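## Task

Find the yellow foam block lying on the floor beneath a desk and place it inside the tote near the door, entirely within the tote with nothing sticking out past its rim. The robot must not tip over or finish leaning, or the task fails. It only counts if the block stays there without the robot holding it.

## Robot and tools

ROBOT. A Hello Robot Stretch 3 in a physics simulator: a two-wheeled base (0.33 m long, 0.34 m wide), a lift on a mast, and a single telescoping arm that reaches out to the robot's RIGHT side. The base cannot slide sideways, so the gripper is moved forward or back by driving the base. On-the-spot turns pivot about the point midway between the drive wheels, 0.05 m behind the front edge. Stowed (arm in, wrist folded) the turning circle has radius 0.28 m; an unfolded, level gripper pokes outside it. Loose objects may occasionally get nudged by something else.

FRAMES. Base frame: origin on the floor between the drive wheels, x forward, y left, z up. hand_pose is reported in this frame, at the point where closed fingertips meet; with wrist joints at zero its x axis is up, y points back along the arm toward the mast, z toward the rear. Odometry frame is the base frame at the scene start; base_odometry heading runs -3.142 to 3.142, positive left, and counts wheel slip as motion.

TOOL execute_actions. Argument "actions": a list holding one action or none (empty list just reports state and images). Optional "cameras": list from head_camera, nav_camera, wrist_camera, all; omitted/null/["all"] gives all, [] gives none. An action may hold:
- "base": exactly one of {"translate_m": d}, a relative drive in metres from the base's last reported position, positive forward, range -1 to 1; or {"rotate_rad": d}, a relative turn in radians, positive counter-clockwise seen from above, range -3.2 to 3.2.
- "joints": an object of absolute targets keyed by joint name: lift_m 0 to 1.1 (arm height, m); arm_m 0 to 0.52 (extension, m); wrist_yaw_rad -1.345 to 4.42 (0 along the arm, positive swings toward the front, 3.0 folded over the base); wrist_pitch_rad -1.57 to 0.451 (0 level, negative tips fingers down); wrist_roll_rad -2.911 to 2.911 (0 fingers side by side); gripper_m -0.089 to 0.179 (bigger is wider; actual fingertip gap is less than the value, by 0.007 near closed and 0.025 fully open, zero below 0.007); head_pan_rad -3.953 to 1.73 (0 forward, positive left, -1.57 looks along the arm); head_tilt_rad -1.53 to 0.419 (negative looks down). Done tolerances: ±0.004 for lift, arm, gripper; ±0.02 for yaw, roll, head; ±0.05 for pitch.
- "contact_limits": {"arm_m": effort percent 1 to 100}, stopping the arm once its effort hits that level (negative when retracting); too low stops immediately.
Motions start together and may finish at different times; one action runs at most 15 s. Joints you omit may still be driving toward earlier targets. Unknown keys or out-of-range values get the whole call refused. If a result reports a stop, later motion calls in the same reply are skipped.

wait {"seconds": 0 to 10}: commands nothing and returns state and images. zoom_image {"camera", "region": [x0, y0, x1, y1]} in pixels from the top-left of that camera's latest full image, at most 504 by 504. finished_scene {"scene": n}: ends the current scene for good and reports success; the goal must already hold steadily. Replying with no tool call ends everything.

RESULTS. base_status/joint_status: "done", "off_target" (stopped short, may still push), "contact_stop", "time_out", "torque_fault". After the last three the old target is dropped. on_its_own lists uncommanded behaviour; "held at" is the held target, not the actual position. motor_effort is percent of maximum, positive toward higher values, bracket = peak in the last action; readings carry fixed biases and noise. Positive wheel effort pushes forward. lidar_m: 12 distances from the base origin, sectors of 30 degrees starting straight ahead and going counter-clockwise (4th left, 7th behind, 10th right), in a plane 0.17 m up, range 0.15 to 12 m, "-" for nothing; blind to transparent items, objects below that plane, and parts hidden by the mast or a low lift (5th, part of 6th, 9th, 10th). wrist_depth_mm (45 to 1000) and head_depth_mm (280 to 4000, image sideways): 7x7 grids of median depth, top-left first. base_tilt in degrees (forward/right positive, with a fixed offset up to about 4). turned_by_wheels and turned_by_imu give turn since the last report.

SPEED. Fast base (0.30 m/s, 1.9 rad/s) only when lift_m < 0.30, arm_m < 0.03 and wrist_yaw_rad > 2.54; otherwise 0.10 m/s and 0.63 rad/s.

GRIPPER. Grip by commanding below the object's width (lower squeezes harder; over-squeezing triggers a stall guard that weakens grip). Release by opening at least 0.02 above where the fingers met the object. Neither the reading nor "done" proves a grasp; check cameras.

SAFETY. Fold or unfold the wrist only with lift_m 0.32 to 0.95, wrist_pitch_rad -0.4 and roll near 0; once folded lift may go down to 0.25. With yaw below -0.4 keep pitch at -0.5 or lower. Arm and lift halt and go slack on firm contact; a slack lift may sink under load or be pushed up by closing fingers on a surface. Base, wrist and head have no contact stop and will keep pushing; wrist servos overloaded for seconds switch off for 10 s. Pushing into something rigid with the gripper above about 0.45 m, or a repeated push, can tip the robot; so can driving while gripping something fixed, or snagging furniture, especially reversing. If tilted: reverse the last move in small steps, free the gripper, lower lift to about 0.2. Avoid drops, slams and hard hits.

Each tool is called after "Emit:" as name([rows], argument=value, ...), one row to a line, values as JSON.

## Session

I'll start by checking the robot's state and surroundings.

Emit:
execute_actions(actions=[])

Scene clock: 0.00 s.
base_odometry: x=+0.000 y=+0.000 heading=+0.000 (m, m, rad; odometry frame)
turned_by_wheels: +0.000 (rad since the last result)
turned_by_imu: +0.000 (rad since the last result)
base_tilt: forward=-2.3 right=+0.9 (deg)
lidar_m: 0.93 0.94 1.17 1.69 1.31 0.87 0.80 0.80 1.00 1.75 1.76 1.01
head_depth_mm: 1633 979 967 953 949 938 931 / 1621 954 949 939 929 922 912 / 951 941 931 920 910 903 894 / 934 922 907 900 891 888 871 / 918 904 892 886 875 866 862 / 896 887 879 868 862 855 845 / 915 880 867 861 853 844 835
base_status: not commanded
joint_positions: lift_m=+0.339 arm_m=-0.002 wrist_yaw_rad=+2.911 wrist_pitch_rad=-0.485 wrist_roll_rad=+0.001 gripper_m=+0.037 head_pan_rad=-0.004 head_tilt_rad=-0.007
joint_status: not commanded
motor_effort: left_wheel=+0 right_wheel=+1 lift_m=+20 arm_m=+0 wrist_yaw_rad=+0 wrist_pitch_rad=+4 wrist_roll_rad=+0 gripper_m=+0 head_pan_rad=-1 head_tilt_rad=+2 (%)
hand_pose: x=+0.0279 y=+0.0669 z=+0.3372 quat_wxyz=(+0.248, +0.701, +0.090, +0.662) (m; base frame)
wrist_depth_mm: - - - - - - 792 / - - - - - - 817 / 994 - 995 971 964 938 839 / 770 737 760 765 765 742 734 / 634 627 647 620 640 614 609 / 539 530 - 528 511 524 520 / 470 - - - 457 455 451
pictures: head_camera (sideways: a quarter turn clockwise sets it upright), nav_camera (sideways: a quarter turn counterclockwise sets it upright), wrist_camera
Images, in order (width x height): head_camera 896x504, nav_camera 672x504, wrist_camera 644x364.

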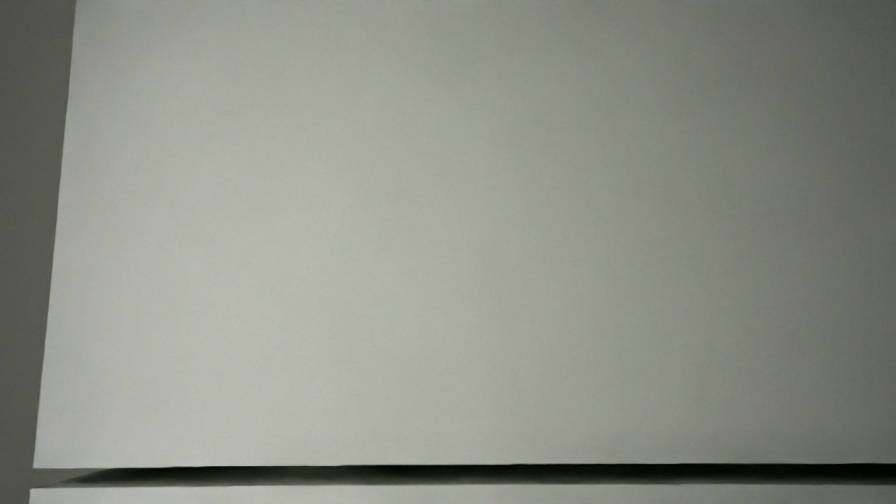

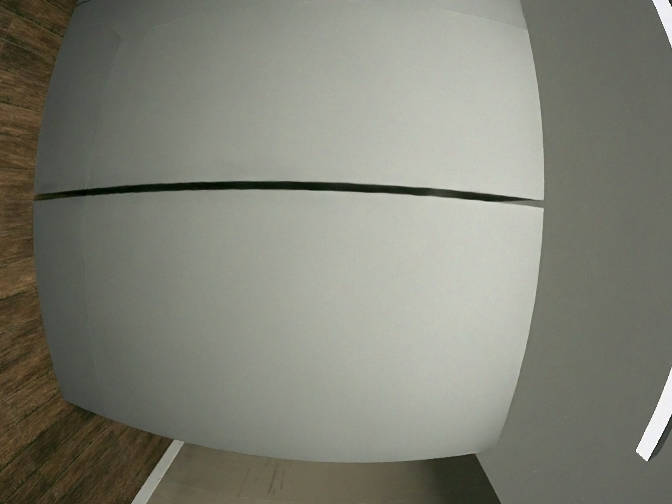

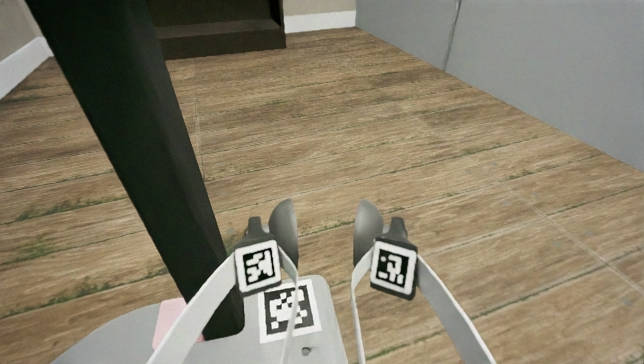

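Emit:
execute_actions([
  {"joints": {"head_pan_rad": -1.57, "head_tilt_rad": -0.5}},
], cameras=["head_camera", "nav_camera"])

Emit:
execute_actions([
  {"joints": {"head_pan_rad": -3.14, "head_tilt_rad": -0.5}},
], cameras=["head_camera", "nav_camera"])

Emit:
execute_actions([
  {"joints": {"head_pan_rad": 1.57, "head_tilt_rad": -0.5}},
], cameras=["head_camera", "nav_camera"])

Scene clock: 8.43 s.
base_odometry: x=+0.000 y=+0.000 heading=+0.000 (m, m, rad; odometry frame)
turned_by_wheels: +0.000 (rad since the last result)
turned_by_imu: +0.001 (rad since the last result)
base_tilt: forward=-2.2 right=+0.9 (deg)
lidar_m: 0.93 0.94 1.17 1.69 1.32 0.86 0.80 0.81 1.01 1.75 1.76 1.01
head_depth_mm: 1565 1605 1662 1710 1766 1637 1396 / 1575 1719 1855 1980 2103 1703 1387 / 1530 1660 1800 1941 2100 1700 1396 / 1518 1623 1760 1920 2047 1594 1395 / 1484 1607 1740 1870 2005 1713 1392 / 1462 1576 1693 1835 1964 1709 1388 / 1445 1554 1663 1784 1938 1700 1388
base_status: not commanded
joint_positions: lift_m=+0.339 arm_m=-0.002 wrist_yaw_rad=+2.911 wrist_pitch_rad=-0.485 wrist_roll_rad=+0.001 gripper_m=+0.037 head_pan_rad=-1.563 head_tilt_rad=-0.494
joint_status: all done
motor_effort: left_wheel=-1(1) right_wheel=+0(0) lift_m=+20(21) arm_m=+0(0) wrist_yaw_rad=+0(0) wrist_pitch_rad=+4(4) wrist_roll_rad=+0(0) gripper_m=+1(0) head_pan_rad=-3(37) head_tilt_rad=-1(19) (%)
hand_pose: x=+0.0279 y=+0.0669 z=+0.3372 quat_wxyz=(+0.248, +0.701, +0.090, +0.662) (m; base frame)
wrist_depth_mm: - - - - - - 788 / - - - - - - 809 / 980 - 974 958 951 939 845 / 769 741 763 747 758 743 733 / 630 625 646 621 642 615 608 / 536 538 - 530 515 520 520 / 472 - - - 456 458 453
pictures: head_camera (sideways: a quarter turn clockwise sets it upright), nav_camera (sideways: a quarter turn counterclockwise sets it upright)
Images, in order (width x height): head_camera 896x504, nav_camera 672x504.

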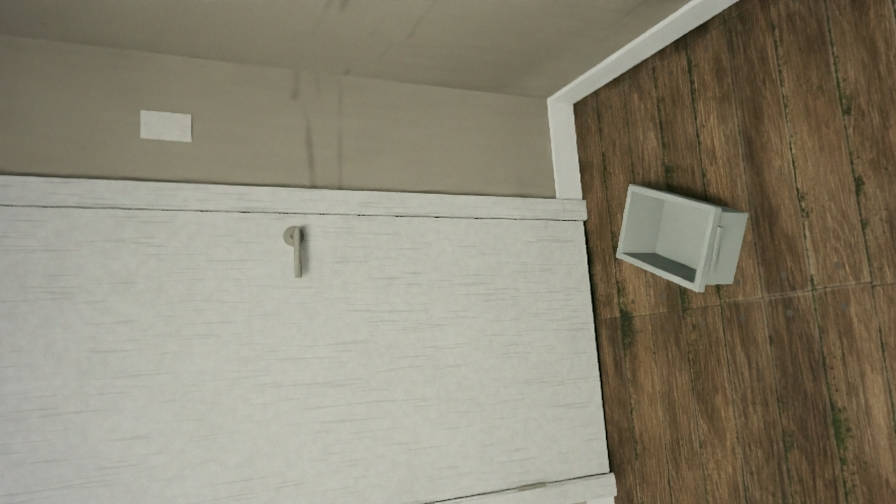

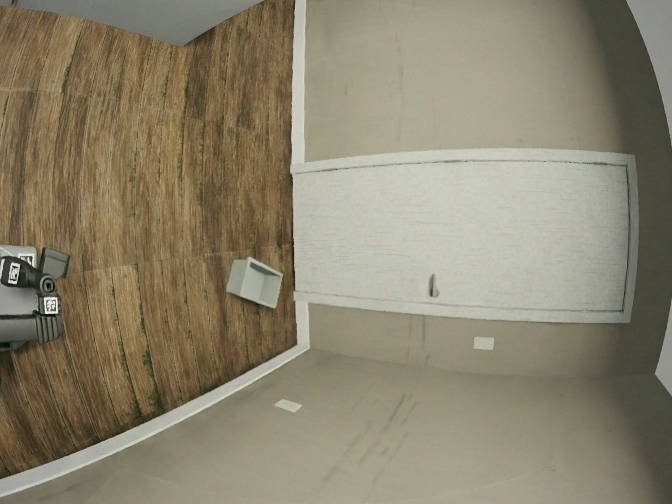

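Scene clock: 9.80 s.
base_odometry: x=+0.000 y=+0.000 heading=+0.000 (m, m, rad; odometry frame)
turned_by_wheels: +0.000 (rad since the last result)
turned_by_imu: +0.000 (rad since the last result)
base_tilt: forward=-2.2 right=+0.9 (deg)
lidar_m: 0.93 0.94 1.17 1.68 1.32 0.87 0.80 0.80 1.01 1.75 1.76 1.01
head_depth_mm: 707 762 830 910 1003 1120 1251 / 696 750 812 882 979 1085 1225 / 687 736 798 873 958 1059 1194 / 673 727 784 854 938 1038 1157 / 664 711 771 834 917 1014 1128 / 654 702 755 821 896 982 1092 / 625 691 742 803 877 969 1069
base_status: not commanded
joint_positions: lift_m=+0.339 arm_m=-0.002 wrist_yaw_rad=+2.911 wrist_pitch_rad=-0.485 wrist_roll_rad=+0.001 gripper_m=+0.037 head_pan_rad=-3.133 head_tilt_rad=-0.494
joint_status: all done
motor_effort: left_wheel=-1(1) right_wheel=+0(0) lift_m=+21(21) arm_m=+0(0) wrist_yaw_rad=+0(1) wrist_pitch_rad=+4(4) wrist_roll_rad=+0(0) gripper_m=+0(0) head_pan_rad=-4(34) head_tilt_rad=-1(4) (%)
hand_pose: x=+0.0279 y=+0.0669 z=+0.3372 quat_wxyz=(+0.248, +0.701, +0.090, +0.662) (m; base frame)
wrist_depth_mm: - - - - - - 786 / - - - - - - 810 / 984 - 968 960 950 934 844 / 770 741 762 759 750 738 731 / 628 631 649 626 639 614 614 / 537 533 - 527 509 528 519 / 470 - - - 460 454 452
pictures: head_camera (sideways: a quarter turn clockwise sets it upright), nav_camera (sideways: a quarter turn counterclockwise sets it upright)
Images, in order (width x height): head_camera 896x504, nav_camera 672x504.

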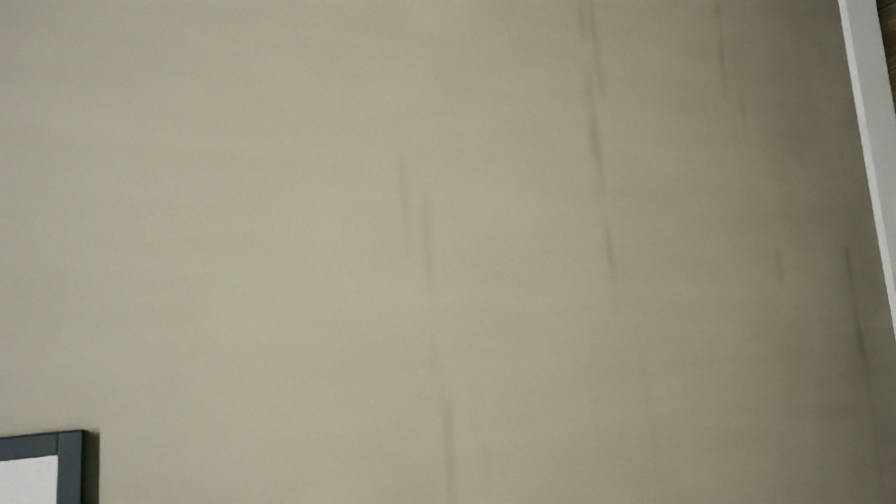

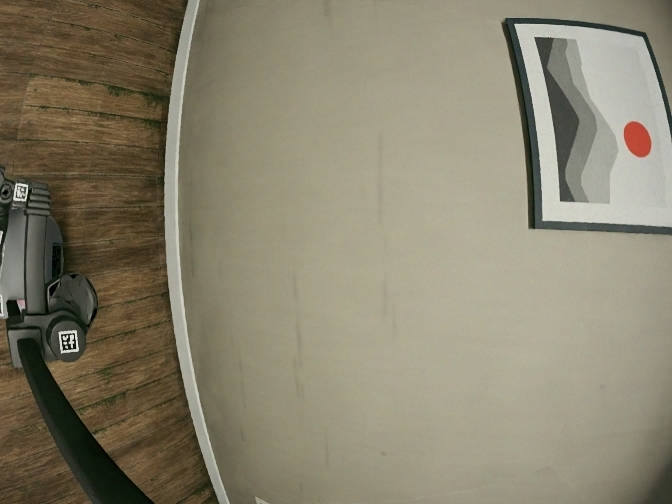

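Scene clock: 12.63 s.
base_odometry: x=+0.000 y=+0.000 heading=+0.000 (m, m, rad; odometry frame)
turned_by_wheels: +0.000 (rad since the last result)
turned_by_imu: +0.001 (rad since the last result)
base_tilt: forward=-2.2 right=+0.9 (deg)
lidar_m: 0.93 0.94 1.17 1.69 1.32 0.87 0.80 0.80 1.01 1.75 1.77 1.01
head_depth_mm: 1755 1801 1851 1913 1968 1708 1391 / 1790 1934 2078 2230 2187 1688 1388 / 1773 1872 2063 2259 2193 1702 1390 / 1726 1845 1916 2025 2019 1689 1395 / 1692 1807 1907 1997 2011 1688 1381 / 1668 1785 1861 1980 2012 1699 1384 / 1647 1752 1849 1937 2014 1702 1388
base_status: not commanded
joint_positions: lift_m=+0.339 arm_m=-0.002 wrist_yaw_rad=+2.911 wrist_pitch_rad=-0.485 wrist_roll_rad=+0.001 gripper_m=+0.037 head_pan_rad=+1.563 head_tilt_rad=-0.494
joint_status: all done
motor_effort: left_wheel=-1(1) right_wheel=+0(0) lift_m=+21(20) arm_m=+0(0) wrist_yaw_rad=+0(1) wrist_pitch_rad=+4(4) wrist_roll_rad=+0(0) gripper_m=+0(0) head_pan_rad=+3(34) head_tilt_rad=-2(1) (%)
hand_pose: x=+0.0279 y=+0.0669 z=+0.3372 quat_wxyz=(+0.248, +0.701, +0.090, +0.662) (m; base frame)
wrist_depth_mm: - - - - - - 785 / - - - - - - 818 / - - 975 952 969 951 838 / 774 730 765 757 745 747 730 / 634 628 646 622 634 612 607 / 534 533 - 531 512 520 519 / 471 - - - 452 456 450
pictures: head_camera (sideways: a quarter turn clockwise sets it upright), nav_camera (sideways: a quarter turn counterclockwise sets it upright)
Images, in order (width x height): head_camera 896x504, nav_camera 672x504.

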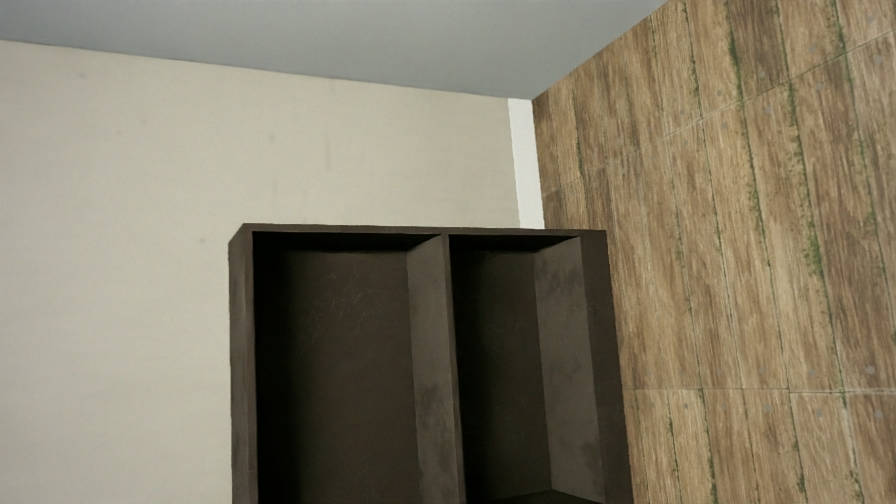

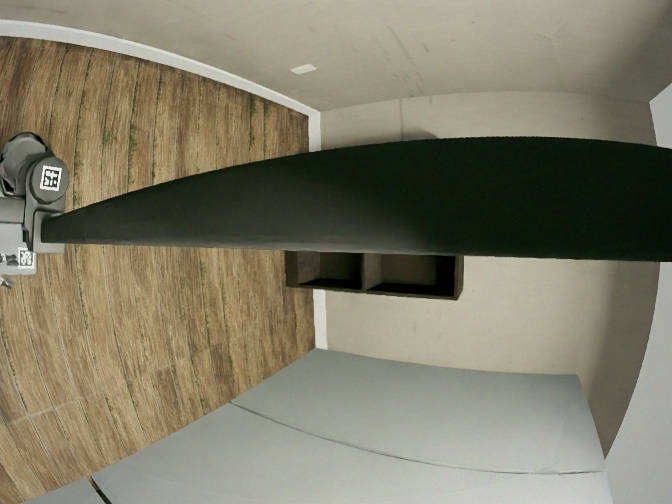

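Emit:
execute_actions([
  {"joints": {"head_pan_rad": -0.8, "head_tilt_rad": -0.5, "lift_m": 0.27}},
], cameras=["head_camera", "nav_camera"])

Scene clock: 19.40 s.
base_odometry: x=+0.000 y=+0.000 heading=+0.000 (m, m, rad; odometry frame)
turned_by_wheels: +0.000 (rad since the last result)
turned_by_imu: +0.001 (rad since the last result)
base_tilt: forward=-2.2 right=+0.9 (deg)
lidar_m: 0.93 0.94 1.17 1.68 1.32 0.86 0.80 0.80 1.00 1.74 1.77 1.01
head_depth_mm: 1535 1632 1732 1858 1987 1698 1390 / 1624 1728 1862 1998 2111 1707 1386 / 1716 1839 1993 2151 2163 1688 1393 / 1816 1951 2123 2328 2185 1677 1398 / 1943 2132 2301 2531 2170 1681 1395 / 2102 2280 2489 2692 1989 1526 1395 / 998 1042 1102 1163 1233 1320 1368
base_status: not commanded
joint_positions: lift_m=+0.270 arm_m=-0.002 wrist_yaw_rad=+2.911 wrist_pitch_rad=-0.485 wrist_roll_rad=+0.001 gripper_m=+0.037 head_pan_rad=-0.793 head_tilt_rad=-0.494
joint_status: all done
motor_effort: left_wheel=+0(1) right_wheel=+0(0) lift_m=+16(16) arm_m=+0(0) wrist_yaw_rad=+1(0) wrist_pitch_rad=+4(4) wrist_roll_rad=+0(0) gripper_m=+0(1) head_pan_rad=-4(37) head_tilt_rad=-1(4) (%)
hand_pose: x=+0.0279 y=+0.0669 z=+0.2681 quat_wxyz=(+0.248, +0.701, +0.090, +0.662) (m; base frame)
wrist_depth_mm: - - - - - - 794 / - - - - - - 822 / 847 - 829 810 815 797 776 / 662 632 644 645 639 632 632 / 539 533 557 546 540 524 514 / 469 - - 450 434 442 445 / - - - - 388 387 386
pictures: head_camera (sideways: a quarter turn clockwise sets it upright), nav_camera (sideways: a quarter turn counterclockwise sets it upright)
Images, in order (width x height): head_camera 896x504, nav_camera 672x504.

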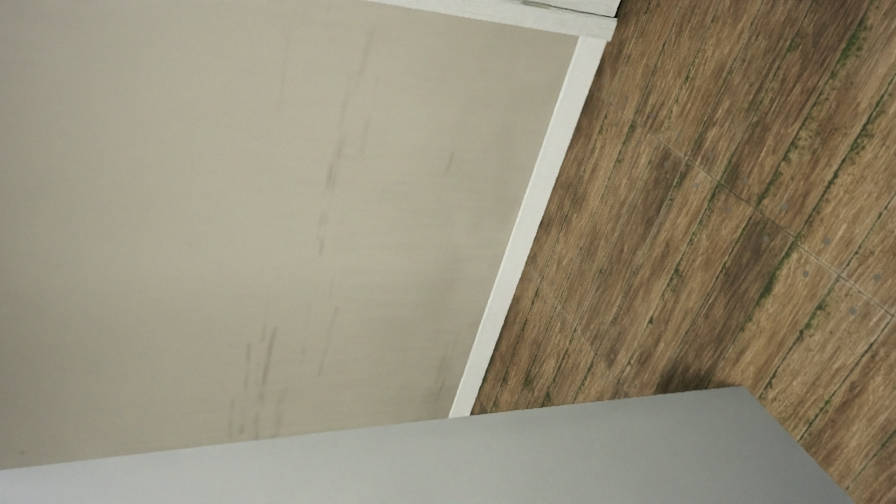

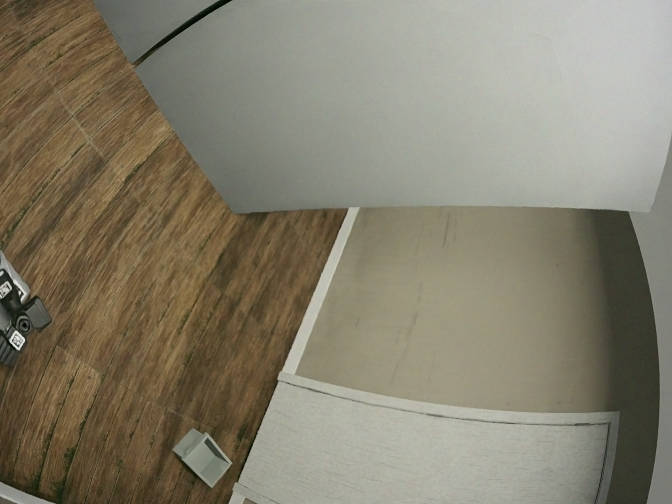

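Emit:
execute_actions([
  {"base": {"rotate_rad": -1.05}, "joints": {"head_pan_rad": 0.0, "head_tilt_rad": -0.6}},
], cameras=["nav_camera"])

Emit:
execute_actions([
  {"base": {"translate_m": 1.0}},
], cameras=["nav_camera"])

Scene clock: 37.00 s.
base_odometry: x=+0.000 y=+0.000 heading=-1.050 (m, m, rad; odometry frame)
turned_by_wheels: -1.050 (rad since the last result)
turned_by_imu: -1.044 (rad since the last result)
base_tilt: forward=-2.2 right=+0.9 (deg)
lidar_m: 1.76 1.01 0.93 0.94 1.17 1.68 1.31 0.86 0.80 0.80 1.01 1.74
head_depth_mm: 1429 1549 1691 1867 1926 1519 1301 / 1472 1601 1748 1918 1914 1546 1303 / 1526 1670 1824 2018 1927 1536 1301 / 1588 1735 1912 2120 1921 1555 1303 / 1645 1791 1984 2215 1934 1546 1301 / 1704 1859 2063 2288 1912 1543 1300 / 1756 1935 2156 2323 1925 1541 1290
base_status: done
joint_positions: lift_m=+0.270 arm_m=-0.002 wrist_yaw_rad=+2.911 wrist_pitch_rad=-0.485 wrist_roll_rad=+0.001 gripper_m=+0.037 head_pan_rad=-0.007 head_tilt_rad=-0.593
joint_status: all done
motor_effort: left_wheel=+0(6) right_wheel=-2(10) lift_m=+17(17) arm_m=+0(0) wrist_yaw_rad=+0(2) wrist_pitch_rad=+4(4) wrist_roll_rad=+0(0) gripper_m=+1(1) head_pan_rad=+2(32) head_tilt_rad=-2(8) (%)
hand_pose: x=+0.0279 y=+0.0669 z=+0.2681 quat_wxyz=(+0.248, +0.701, +0.090, +0.662) (m; base frame)
wrist_depth_mm: - - 977 925 869 829 784 / - - - 996 952 920 857 / 841 - 817 815 809 801 794 / 653 616 648 637 639 630 623 / 539 535 562 542 540 522 518 / 468 - - 449 432 446 446 / - - - - 388 387 385
pictures: nav_camera (sideways: a quarter turn counterclockwise sets it upright)
Images, in order (width x height): nav_camera 672x504.

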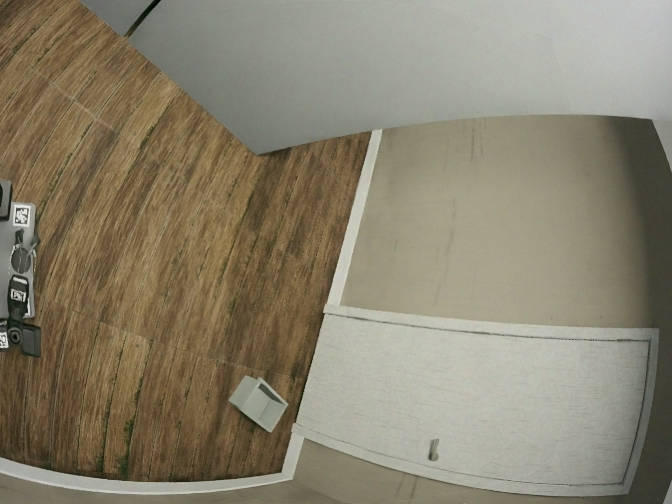

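Scene clock: 42.10 s.
base_odometry: x=+0.498 y=-0.867 heading=-1.050 (m, m, rad; odometry frame)
turned_by_wheels: +0.000 (rad since the last result)
turned_by_imu: +0.006 (rad since the last result)
base_tilt: forward=-2.2 right=+1.0 (deg)
lidar_m: 0.86 1.08 0.80 0.56 0.70 1.46 1.93 1.27 1.18 1.19 0.90 0.82
head_depth_mm: 677 720 780 858 943 1065 1217 / 698 755 826 914 1009 1126 1250 / 722 786 864 955 1067 1217 1304 / 744 814 893 993 1120 1280 1303 / 769 846 931 1040 1186 1363 1291 / 797 875 972 1093 1243 1431 1302 / 827 914 1019 1158 1323 1490 1303
base_status: done
joint_positions: lift_m=+0.270 arm_m=-0.002 wrist_yaw_rad=+2.911 wrist_pitch_rad=-0.485 wrist_roll_rad=+0.001 gripper_m=+0.037 head_pan_rad=-0.007 head_tilt_rad=-0.594
joint_status: not commanded
motor_effort: left_wheel=+0(4) right_wheel=-1(7) lift_m=+17(17) arm_m=+0(0) wrist_yaw_rad=+1(0) wrist_pitch_rad=+4(4) wrist_roll_rad=+0(0) gripper_m=+0(0) head_pan_rad=+2(3) head_tilt_rad=-2(2) (%)
hand_pose: x=+0.0279 y=+0.0669 z=+0.2681 quat_wxyz=(+0.248, +0.701, +0.090, +0.662) (m; base frame)
wrist_depth_mm: 677 604 588 607 - - - / 757 - 647 664 - - - / 808 - 729 729 809 795 798 / 654 628 647 638 629 628 625 / 534 531 555 549 541 524 520 / 468 - - 445 431 442 439 / - - - - 387 385 385
pictures: nav_camera (sideways: a quarter turn counterclockwise sets it upright)
Images, in order (width x height): nav_camera 672x504.

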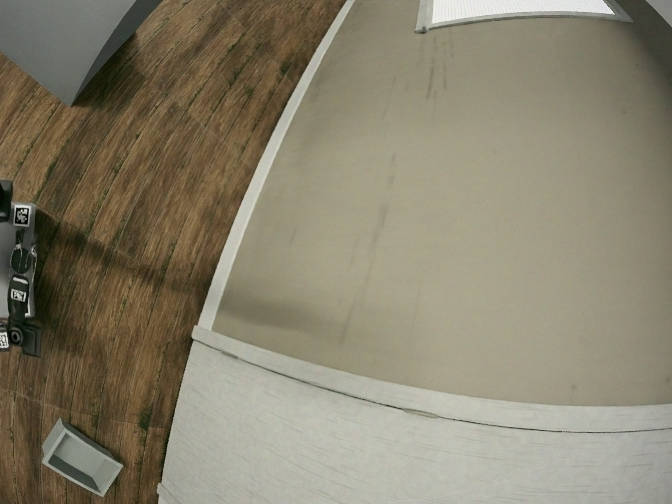

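Emit:
execute_actions([
  {"base": {"translate_m": 0.33}},
], cameras=[])

Emit:
execute_actions([
  {"base": {"rotate_rad": 1.22}},
], cameras=["head_camera", "nav_camera"])

Scene clock: 49.07 s.
base_odometry: x=+0.662 y=-1.154 heading=-1.050 (m, m, rad; odometry frame)
turned_by_wheels: +0.000 (rad since the last result)
turned_by_imu: +0.003 (rad since the last result)
base_tilt: forward=-2.2 right=+0.9 (deg)
lidar_m: 0.55 0.70 1.47 0.67 0.62 1.12 2.14 1.41 1.30 0.87 0.57 0.53
head_depth_mm: 422 457 497 546 606 682 759 / 435 471 516 569 636 716 825 / 449 488 536 593 664 755 873 / 464 508 556 621 698 800 932 / 480 526 581 649 737 847 996 / 498 545 604 679 777 903 1075 / 517 568 632 717 823 963 1158
base_status: done
joint_positions: lift_m=+0.270 arm_m=-0.002 wrist_yaw_rad=+2.911 wrist_pitch_rad=-0.485 wrist_roll_rad=+0.001 gripper_m=+0.037 head_pan_rad=-0.007 head_tilt_rad=-0.594
joint_status: not commanded
motor_effort: left_wheel=+0(4) right_wheel=-1(7) lift_m=+17(17) arm_m=+0(0) wrist_yaw_rad=+1(1) wrist_pitch_rad=+4(4) wrist_roll_rad=+0(0) gripper_m=+0(1) head_pan_rad=+2(3) head_tilt_rad=-2(1) (%)
hand_pose: x=+0.0279 y=+0.0669 z=+0.2681 quat_wxyz=(+0.248, +0.701, +0.090, +0.662) (m; base frame)
wrist_depth_mm: 527 612 865 - - - 816 / 593 - 896 - - - 799 / 666 - 774 828 800 807 714 / 653 630 648 646 636 635 621 / 537 531 558 541 541 526 520 / 467 - - 446 432 445 440 / - - - - 386 387 382
pictures: none
No camera images: the call's "cameras" was empty. Leave "cameras" out to get every camera's image.

Scene clock: 51.00 s.
base_odometry: x=+0.662 y=-1.154 heading=+0.170 (m, m, rad; odometry frame)
turned_by_wheels: +1.220 (rad since the last result)
turned_by_imu: +1.215 (rad since the last result)
base_tilt: forward=-2.2 right=+1.0 (deg)
lidar_m: 2.51 0.59 0.62 1.93 1.78 1.34 1.30 0.72 0.53 0.53 0.58 0.82
head_depth_mm: 1665 1663 1661 1678 1673 1511 1300 / 2470 2429 2471 2327 1937 1561 1300 / 2946 3195 3411 2532 1914 1553 1303 / 2959 3279 3515 2497 1922 1552 1306 / 2952 3172 3474 2541 1892 1544 1293 / 2948 3181 3430 2523 1907 1536 1295 / 2960 3119 3463 2495 1893 1538 1267
base_status: done
joint_positions: lift_m=+0.270 arm_m=-0.002 wrist_yaw_rad=+2.911 wrist_pitch_rad=-0.485 wrist_roll_rad=+0.001 gripper_m=+0.037 head_pan_rad=-0.007 head_tilt_rad=-0.594
joint_status: not commanded
motor_effort: left_wheel=-1(6) right_wheel=+2(12) lift_m=+17(17) arm_m=+0(0) wrist_yaw_rad=+2(0) wrist_pitch_rad=+4(4) wrist_roll_rad=+0(0) gripper_m=+1(1) head_pan_rad=+2(2) head_tilt_rad=-2(2) (%)
hand_pose: x=+0.0279 y=+0.0669 z=+0.2681 quat_wxyz=(+0.248, +0.701, +0.090, +0.662) (m; base frame)
wrist_depth_mm: - - - - 908 549 491 / - - - - 942 566 551 / 829 - 822 815 811 620 627 / 653 627 649 643 636 631 633 / 540 531 558 545 542 518 517 / 468 - - 449 435 444 441 / - - - - 389 388 386
pictures: head_camera (sideways: a quarter turn clockwise sets it upright), nav_camera (sideways: a quarter turn counterclockwise sets it upright)
Images, in order (width x height): head_camera 896x504, nav_camera 672x504.

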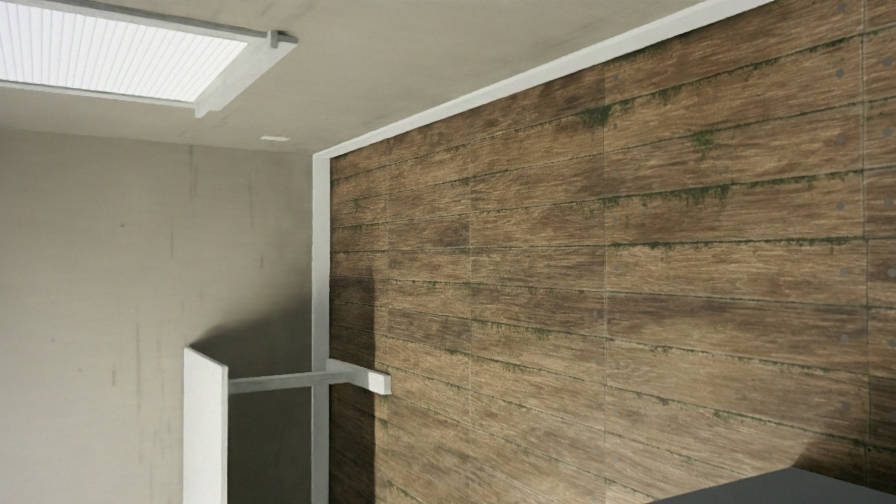

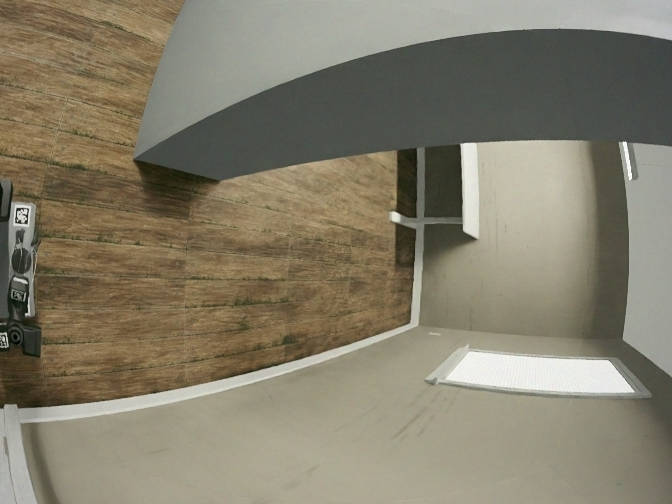

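Emit:
execute_actions([
  {"base": {"translate_m": 1.0}, "joints": {"head_pan_rad": 0.8, "head_tilt_rad": -0.5}},
], cameras=["head_camera", "nav_camera"])

Emit:
execute_actions([
  {"base": {"translate_m": 0.5}, "joints": {"head_pan_rad": 1.4, "head_tilt_rad": -0.5}},
], cameras=["head_camera", "nav_camera"])

Scene clock: 60.60 s.
base_odometry: x=+1.648 y=-0.984 heading=+0.170 (m, m, rad; odometry frame)
turned_by_wheels: +0.000 (rad since the last result)
turned_by_imu: +0.007 (rad since the last result)
base_tilt: forward=-2.2 right=+1.0 (deg)
lidar_m: 2.06 2.57 3.02 0.39 0.39 0.55 1.92 0.80 0.61 0.59 0.62 0.88
head_depth_mm: 2348 2482 2387 2695 2136 1682 1391 / 2498 2668 2670 2903 2137 1667 1381 / 2746 2941 2670 2811 2109 1677 1380 / 2981 3206 3495 2980 2119 1665 1373 / 3358 3553 3869 2901 2126 1668 1376 / 3246 3462 3696 2970 2144 1675 1383 / 3011 3106 3392 2913 2132 1671 1377
base_status: done
joint_positions: lift_m=+0.270 arm_m=-0.002 wrist_yaw_rad=+2.911 wrist_pitch_rad=-0.485 wrist_roll_rad=+0.001 gripper_m=+0.037 head_pan_rad=+0.793 head_tilt_rad=-0.507
joint_status: all done
motor_effort: left_wheel=-2(7) right_wheel=+2(9) lift_m=+18(17) arm_m=+0(0) wrist_yaw_rad=+0(0) wrist_pitch_rad=+4(4) wrist_roll_rad=+0(0) gripper_m=+0(0) head_pan_rad=+2(35) head_tilt_rad=+2(10) (%)
hand_pose: x=+0.0279 y=+0.0669 z=+0.2681 quat_wxyz=(+0.248, +0.701, +0.090, +0.662) (m; base frame)
wrist_depth_mm: 341 - - - - - - / 371 - 996 - - - - / 412 - 748 806 814 800 790 / 456 480 614 642 633 634 628 / 499 516 551 541 540 519 516 / 470 - - 444 436 443 442 / - - - - 392 386 387
pictures: head_camera (sideways: a quarter turn clockwise sets it upright), nav_camera (sideways: a quarter turn counterclockwise sets it upright)
Images, in order (width x height): head_camera 896x504, nav_camera 672x504.

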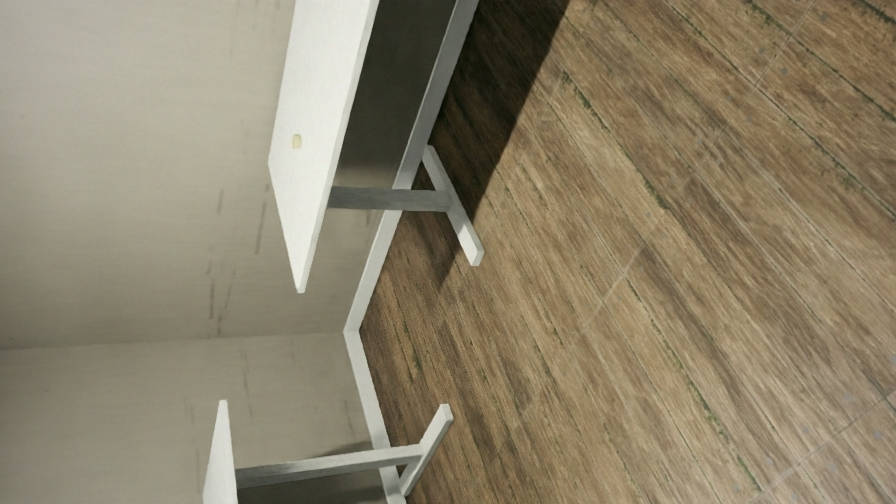

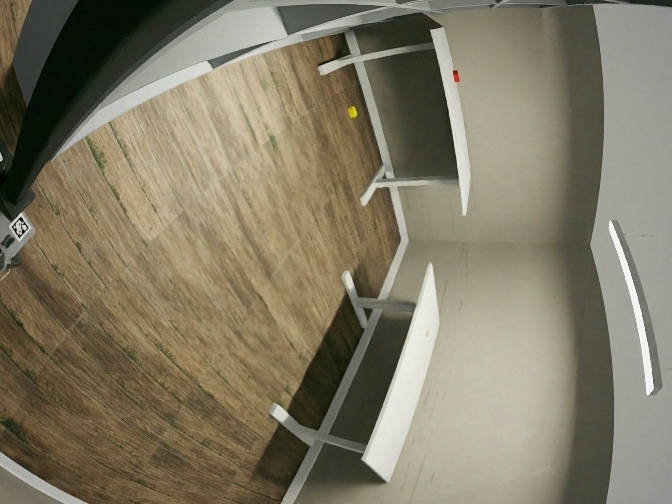

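Scene clock: 63.83 s.
base_odometry: x=+2.140 y=-0.900 heading=+0.170 (m, m, rad; odometry frame)
turned_by_wheels: +0.000 (rad since the last result)
turned_by_imu: +0.003 (rad since the last result)
base_tilt: forward=-2.2 right=+1.0 (deg)
lidar_m: 1.57 1.58 2.25 2.23 1.45 0.71 1.98 0.83 0.63 0.62 0.65 0.92
head_depth_mm: 2884 3126 3439 2944 2138 1680 1380 / 2841 3021 3339 3012 2135 1674 1377 / 2765 2937 3224 2991 2143 1673 1377 / 2766 2878 3226 2966 2132 1667 1375 / 2686 2852 3145 2982 2139 1679 1366 / 2657 2773 3139 2949 2163 1688 1374 / 2623 2749 2961 2818 2152 1676 1387
base_status: done
joint_positions: lift_m=+0.270 arm_m=-0.002 wrist_yaw_rad=+2.911 wrist_pitch_rad=-0.485 wrist_roll_rad=+0.001 gripper_m=+0.037 head_pan_rad=+1.393 head_tilt_rad=-0.507
joint_status: all done
motor_effort: left_wheel=-2(7) right_wheel=+2(10) lift_m=+17(17) arm_m=-1(0) wrist_yaw_rad=+1(0) wrist_pitch_rad=+4(4) wrist_roll_rad=+0(0) gripper_m=+0(0) head_pan_rad=+3(27) head_tilt_rad=+2(2) (%)
hand_pose: x=+0.0279 y=+0.0669 z=+0.2681 quat_wxyz=(+0.248, +0.701, +0.090, +0.662) (m; base frame)
wrist_depth_mm: - - - - - - - / 942 - - - - - - / 795 - 835 818 810 794 795 / 657 624 644 634 631 633 635 / 535 531 560 542 542 518 520 / 467 - - 450 435 441 443 / - - - - 387 385 384
pictures: head_camera (sideways: a quarter turn clockwise sets it upright), nav_camera (sideways: a quarter turn counterclockwise sets it upright)
Images, in order (width x height): head_camera 896x504, nav_camera 672x504.

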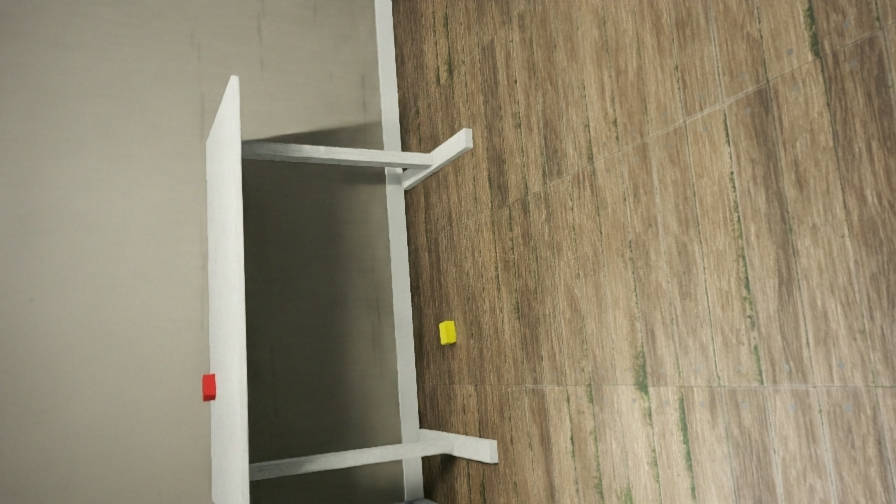

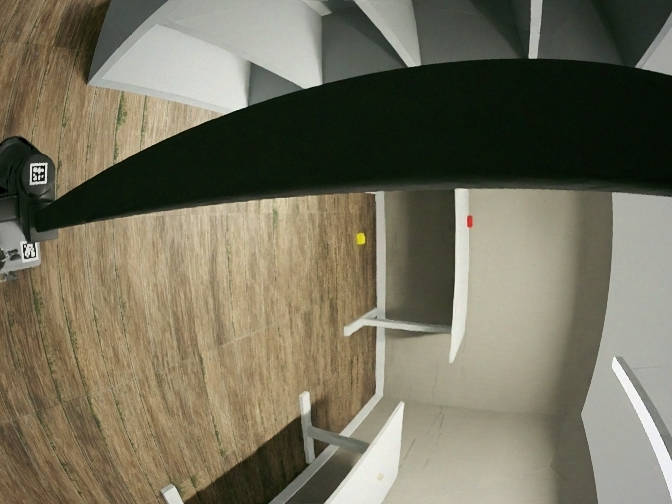

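Emit:
execute_actions([
  {"base": {"rotate_rad": 1.53}, "joints": {"head_pan_rad": 0.0, "head_tilt_rad": -0.6}},
], cameras=["head_camera"])

Emit:
execute_actions([
  {"base": {"translate_m": 1.0}},
], cameras=["head_camera"])

Emit:
execute_actions([
  {"base": {"translate_m": 0.8}, "joints": {"head_tilt_rad": -0.9}},
], cameras=["head_camera", "nav_camera"])

Scene clock: 89.10 s.
base_odometry: x=+2.140 y=-0.900 heading=+1.700 (m, m, rad; odometry frame)
turned_by_wheels: +1.530 (rad since the last result)
turned_by_imu: +1.523 (rad since the last result)
base_tilt: forward=-2.2 right=+1.0 (deg)
lidar_m: 2.70 1.36 0.70 2.37 0.88 0.64 0.61 0.64 0.87 1.95 1.58 2.25
head_depth_mm: 2723 2839 3196 2528 1934 1553 1307 / 2727 2960 3246 2548 1929 1544 1300 / 2712 2925 3205 2503 1913 1542 1296 / 2694 2925 3171 2540 1925 1552 1300 / 2713 2946 3195 2520 1935 1530 1302 / 2685 2849 3078 2515 1908 1548 1303 / 2633 2840 2271 2355 1901 1539 1302
base_status: done
joint_positions: lift_m=+0.270 arm_m=-0.002 wrist_yaw_rad=+2.911 wrist_pitch_rad=-0.485 wrist_roll_rad=+0.001 gripper_m=+0.037 head_pan_rad=+0.007 head_tilt_rad=-0.593
joint_status: all done
motor_effort: left_wheel=-2(6) right_wheel=+2(12) lift_m=+17(17) arm_m=+0(1) wrist_yaw_rad=+1(1) wrist_pitch_rad=+4(4) wrist_roll_rad=+0(0) gripper_m=+0(1) head_pan_rad=-4(36) head_tilt_rad=-2(9) (%)
hand_pose: x=+0.0279 y=+0.0669 z=+0.2681 quat_wxyz=(+0.248, +0.701, +0.090, +0.662) (m; base frame)
wrist_depth_mm: 881 - - - 806 - - / 905 - - - 836 883 914 / 803 - 818 815 802 804 799 / 649 626 643 643 630 628 626 / 533 534 557 543 543 521 518 / 468 - - 445 430 445 445 / - - - - 387 384 386
pictures: head_camera (sideways: a quarter turn clockwise sets it upright)
Images, in order (width x height): head_camera 896x504.

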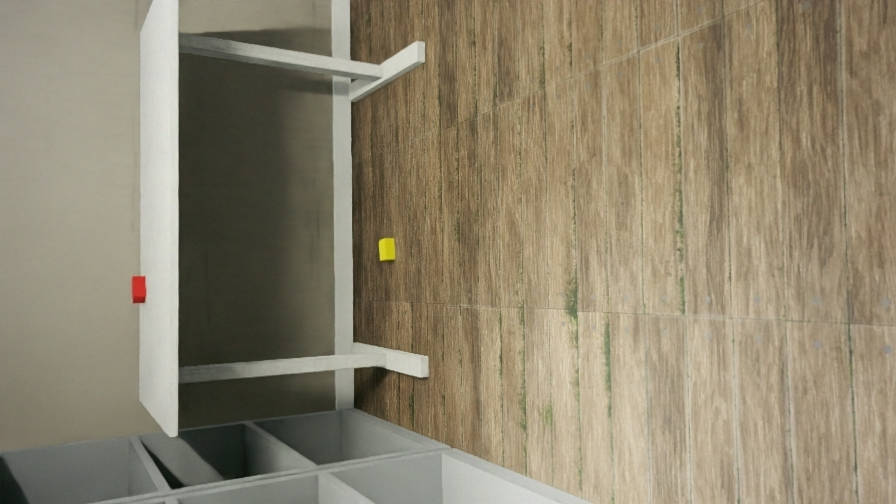

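Scene clock: 94.20 s.
base_odometry: x=+2.012 y=+0.092 heading=+1.700 (m, m, rad; odometry frame)
turned_by_wheels: +0.000 (rad since the last result)
turned_by_imu: +0.006 (rad since the last result)
base_tilt: forward=-2.2 right=+0.9 (deg)
lidar_m: 1.72 1.31 0.66 0.87 0.87 0.87 1.61 1.67 1.58 1.94 1.64 1.89
head_depth_mm: 1850 1845 2245 2388 1932 1560 1298 / 1864 1854 2216 2393 1931 1549 1300 / 1833 1836 2184 2394 1914 1543 1302 / 1838 1834 2197 2365 1931 1542 1300 / 1813 1814 2183 2344 1920 1548 1301 / 1811 1802 2123 2308 1922 1547 1292 / 1814 1901 2134 2269 1921 1534 1299
base_status: done
joint_positions: lift_m=+0.270 arm_m=-0.002 wrist_yaw_rad=+2.911 wrist_pitch_rad=-0.485 wrist_roll_rad=+0.001 gripper_m=+0.037 head_pan_rad=+0.007 head_tilt_rad=-0.594
joint_status: not commanded
motor_effort: left_wheel=-2(5) right_wheel=+2(9) lift_m=+17(17) arm_m=-1(1) wrist_yaw_rad=+1(0) wrist_pitch_rad=+4(4) wrist_roll_rad=+0(0) gripper_m=+0(0) head_pan_rad=-3(3) head_tilt_rad=-2(2) (%)
hand_pose: x=+0.0279 y=+0.0669 z=+0.2681 quat_wxyz=(+0.248, +0.701, +0.090, +0.662) (m; base frame)
wrist_depth_mm: 849 959 - 995 - - - / 862 - 916 836 818 887 914 / 678 - 738 760 800 803 799 / 654 624 649 646 633 638 631 / 537 532 560 542 542 520 517 / 473 - - 448 433 440 438 / - - - - 387 386 388
pictures: head_camera (sideways: a quarter turn clockwise sets it upright)
Images, in order (width x height): head_camera 896x504.

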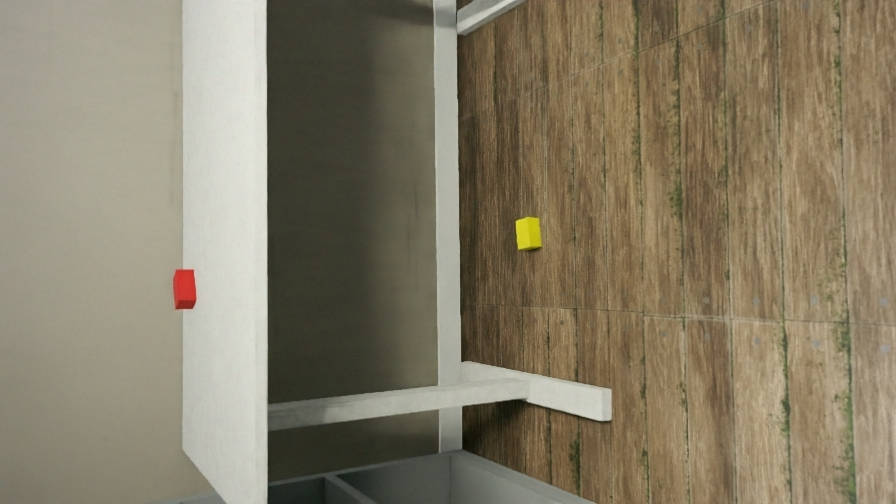

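Scene clock: 98.63 s.
base_odometry: x=+1.909 y=+0.885 heading=+1.700 (m, m, rad; odometry frame)
turned_by_wheels: +0.000 (rad since the last result)
turned_by_imu: +0.005 (rad since the last result)
base_tilt: forward=-2.2 right=+0.9 (deg)
lidar_m: 1.34 0.95 0.71 1.06 0.77 1.52 2.40 2.49 1.99 1.49 1.25 1.25
head_depth_mm: 928 690 1625 1749 1486 1293 1152 / 934 688 1617 1747 1491 1292 1154 / 928 685 1602 1736 1489 1287 1150 / 919 683 1598 1732 1473 1293 1144 / 913 679 1604 1722 1477 1291 1147 / 904 676 1589 1697 1451 1284 1144 / 903 674 1084 1369 1441 1281 1139
base_status: done
joint_positions: lift_m=+0.270 arm_m=-0.002 wrist_yaw_rad=+2.911 wrist_pitch_rad=-0.485 wrist_roll_rad=+0.001 gripper_m=+0.037 head_pan_rad=+0.007 head_tilt_rad=-0.890
joint_status: all done
motor_effort: left_wheel=-2(3) right_wheel=+2(9) lift_m=+17(17) arm_m=+0(1) wrist_yaw_rad=+0(1) wrist_pitch_rad=+4(4) wrist_roll_rad=+0(0) gripper_m=+1(0) head_pan_rad=-4(3) head_tilt_rad=-3(19) (%)
hand_pose: x=+0.0279 y=+0.0669 z=+0.2681 quat_wxyz=(+0.248, +0.701, +0.090, +0.662) (m; base frame)
wrist_depth_mm: 653 955 991 - 722 - - / 686 - 916 896 774 886 906 / 660 - 735 761 801 805 803 / 652 627 646 645 635 635 600 / 535 533 552 550 546 522 519 / 468 - - 450 438 444 439 / - - - - 387 386 386
pictures: head_camera (sideways: a quarter turn clockwise sets it upright), nav_camera (sideways: a quarter turn counterclockwise sets it upright)
Images, in order (width x height): head_camera 896x504, nav_camera 672x504.

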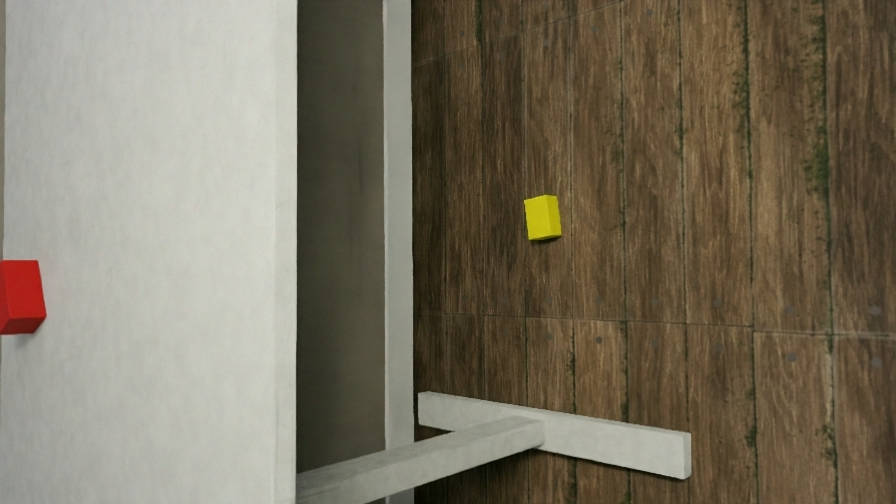

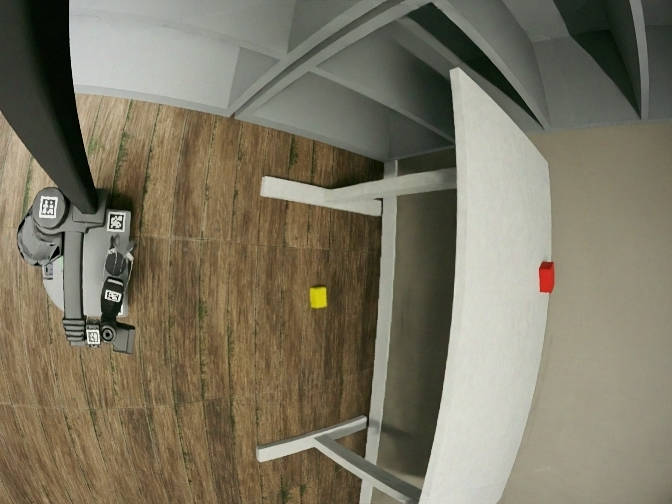

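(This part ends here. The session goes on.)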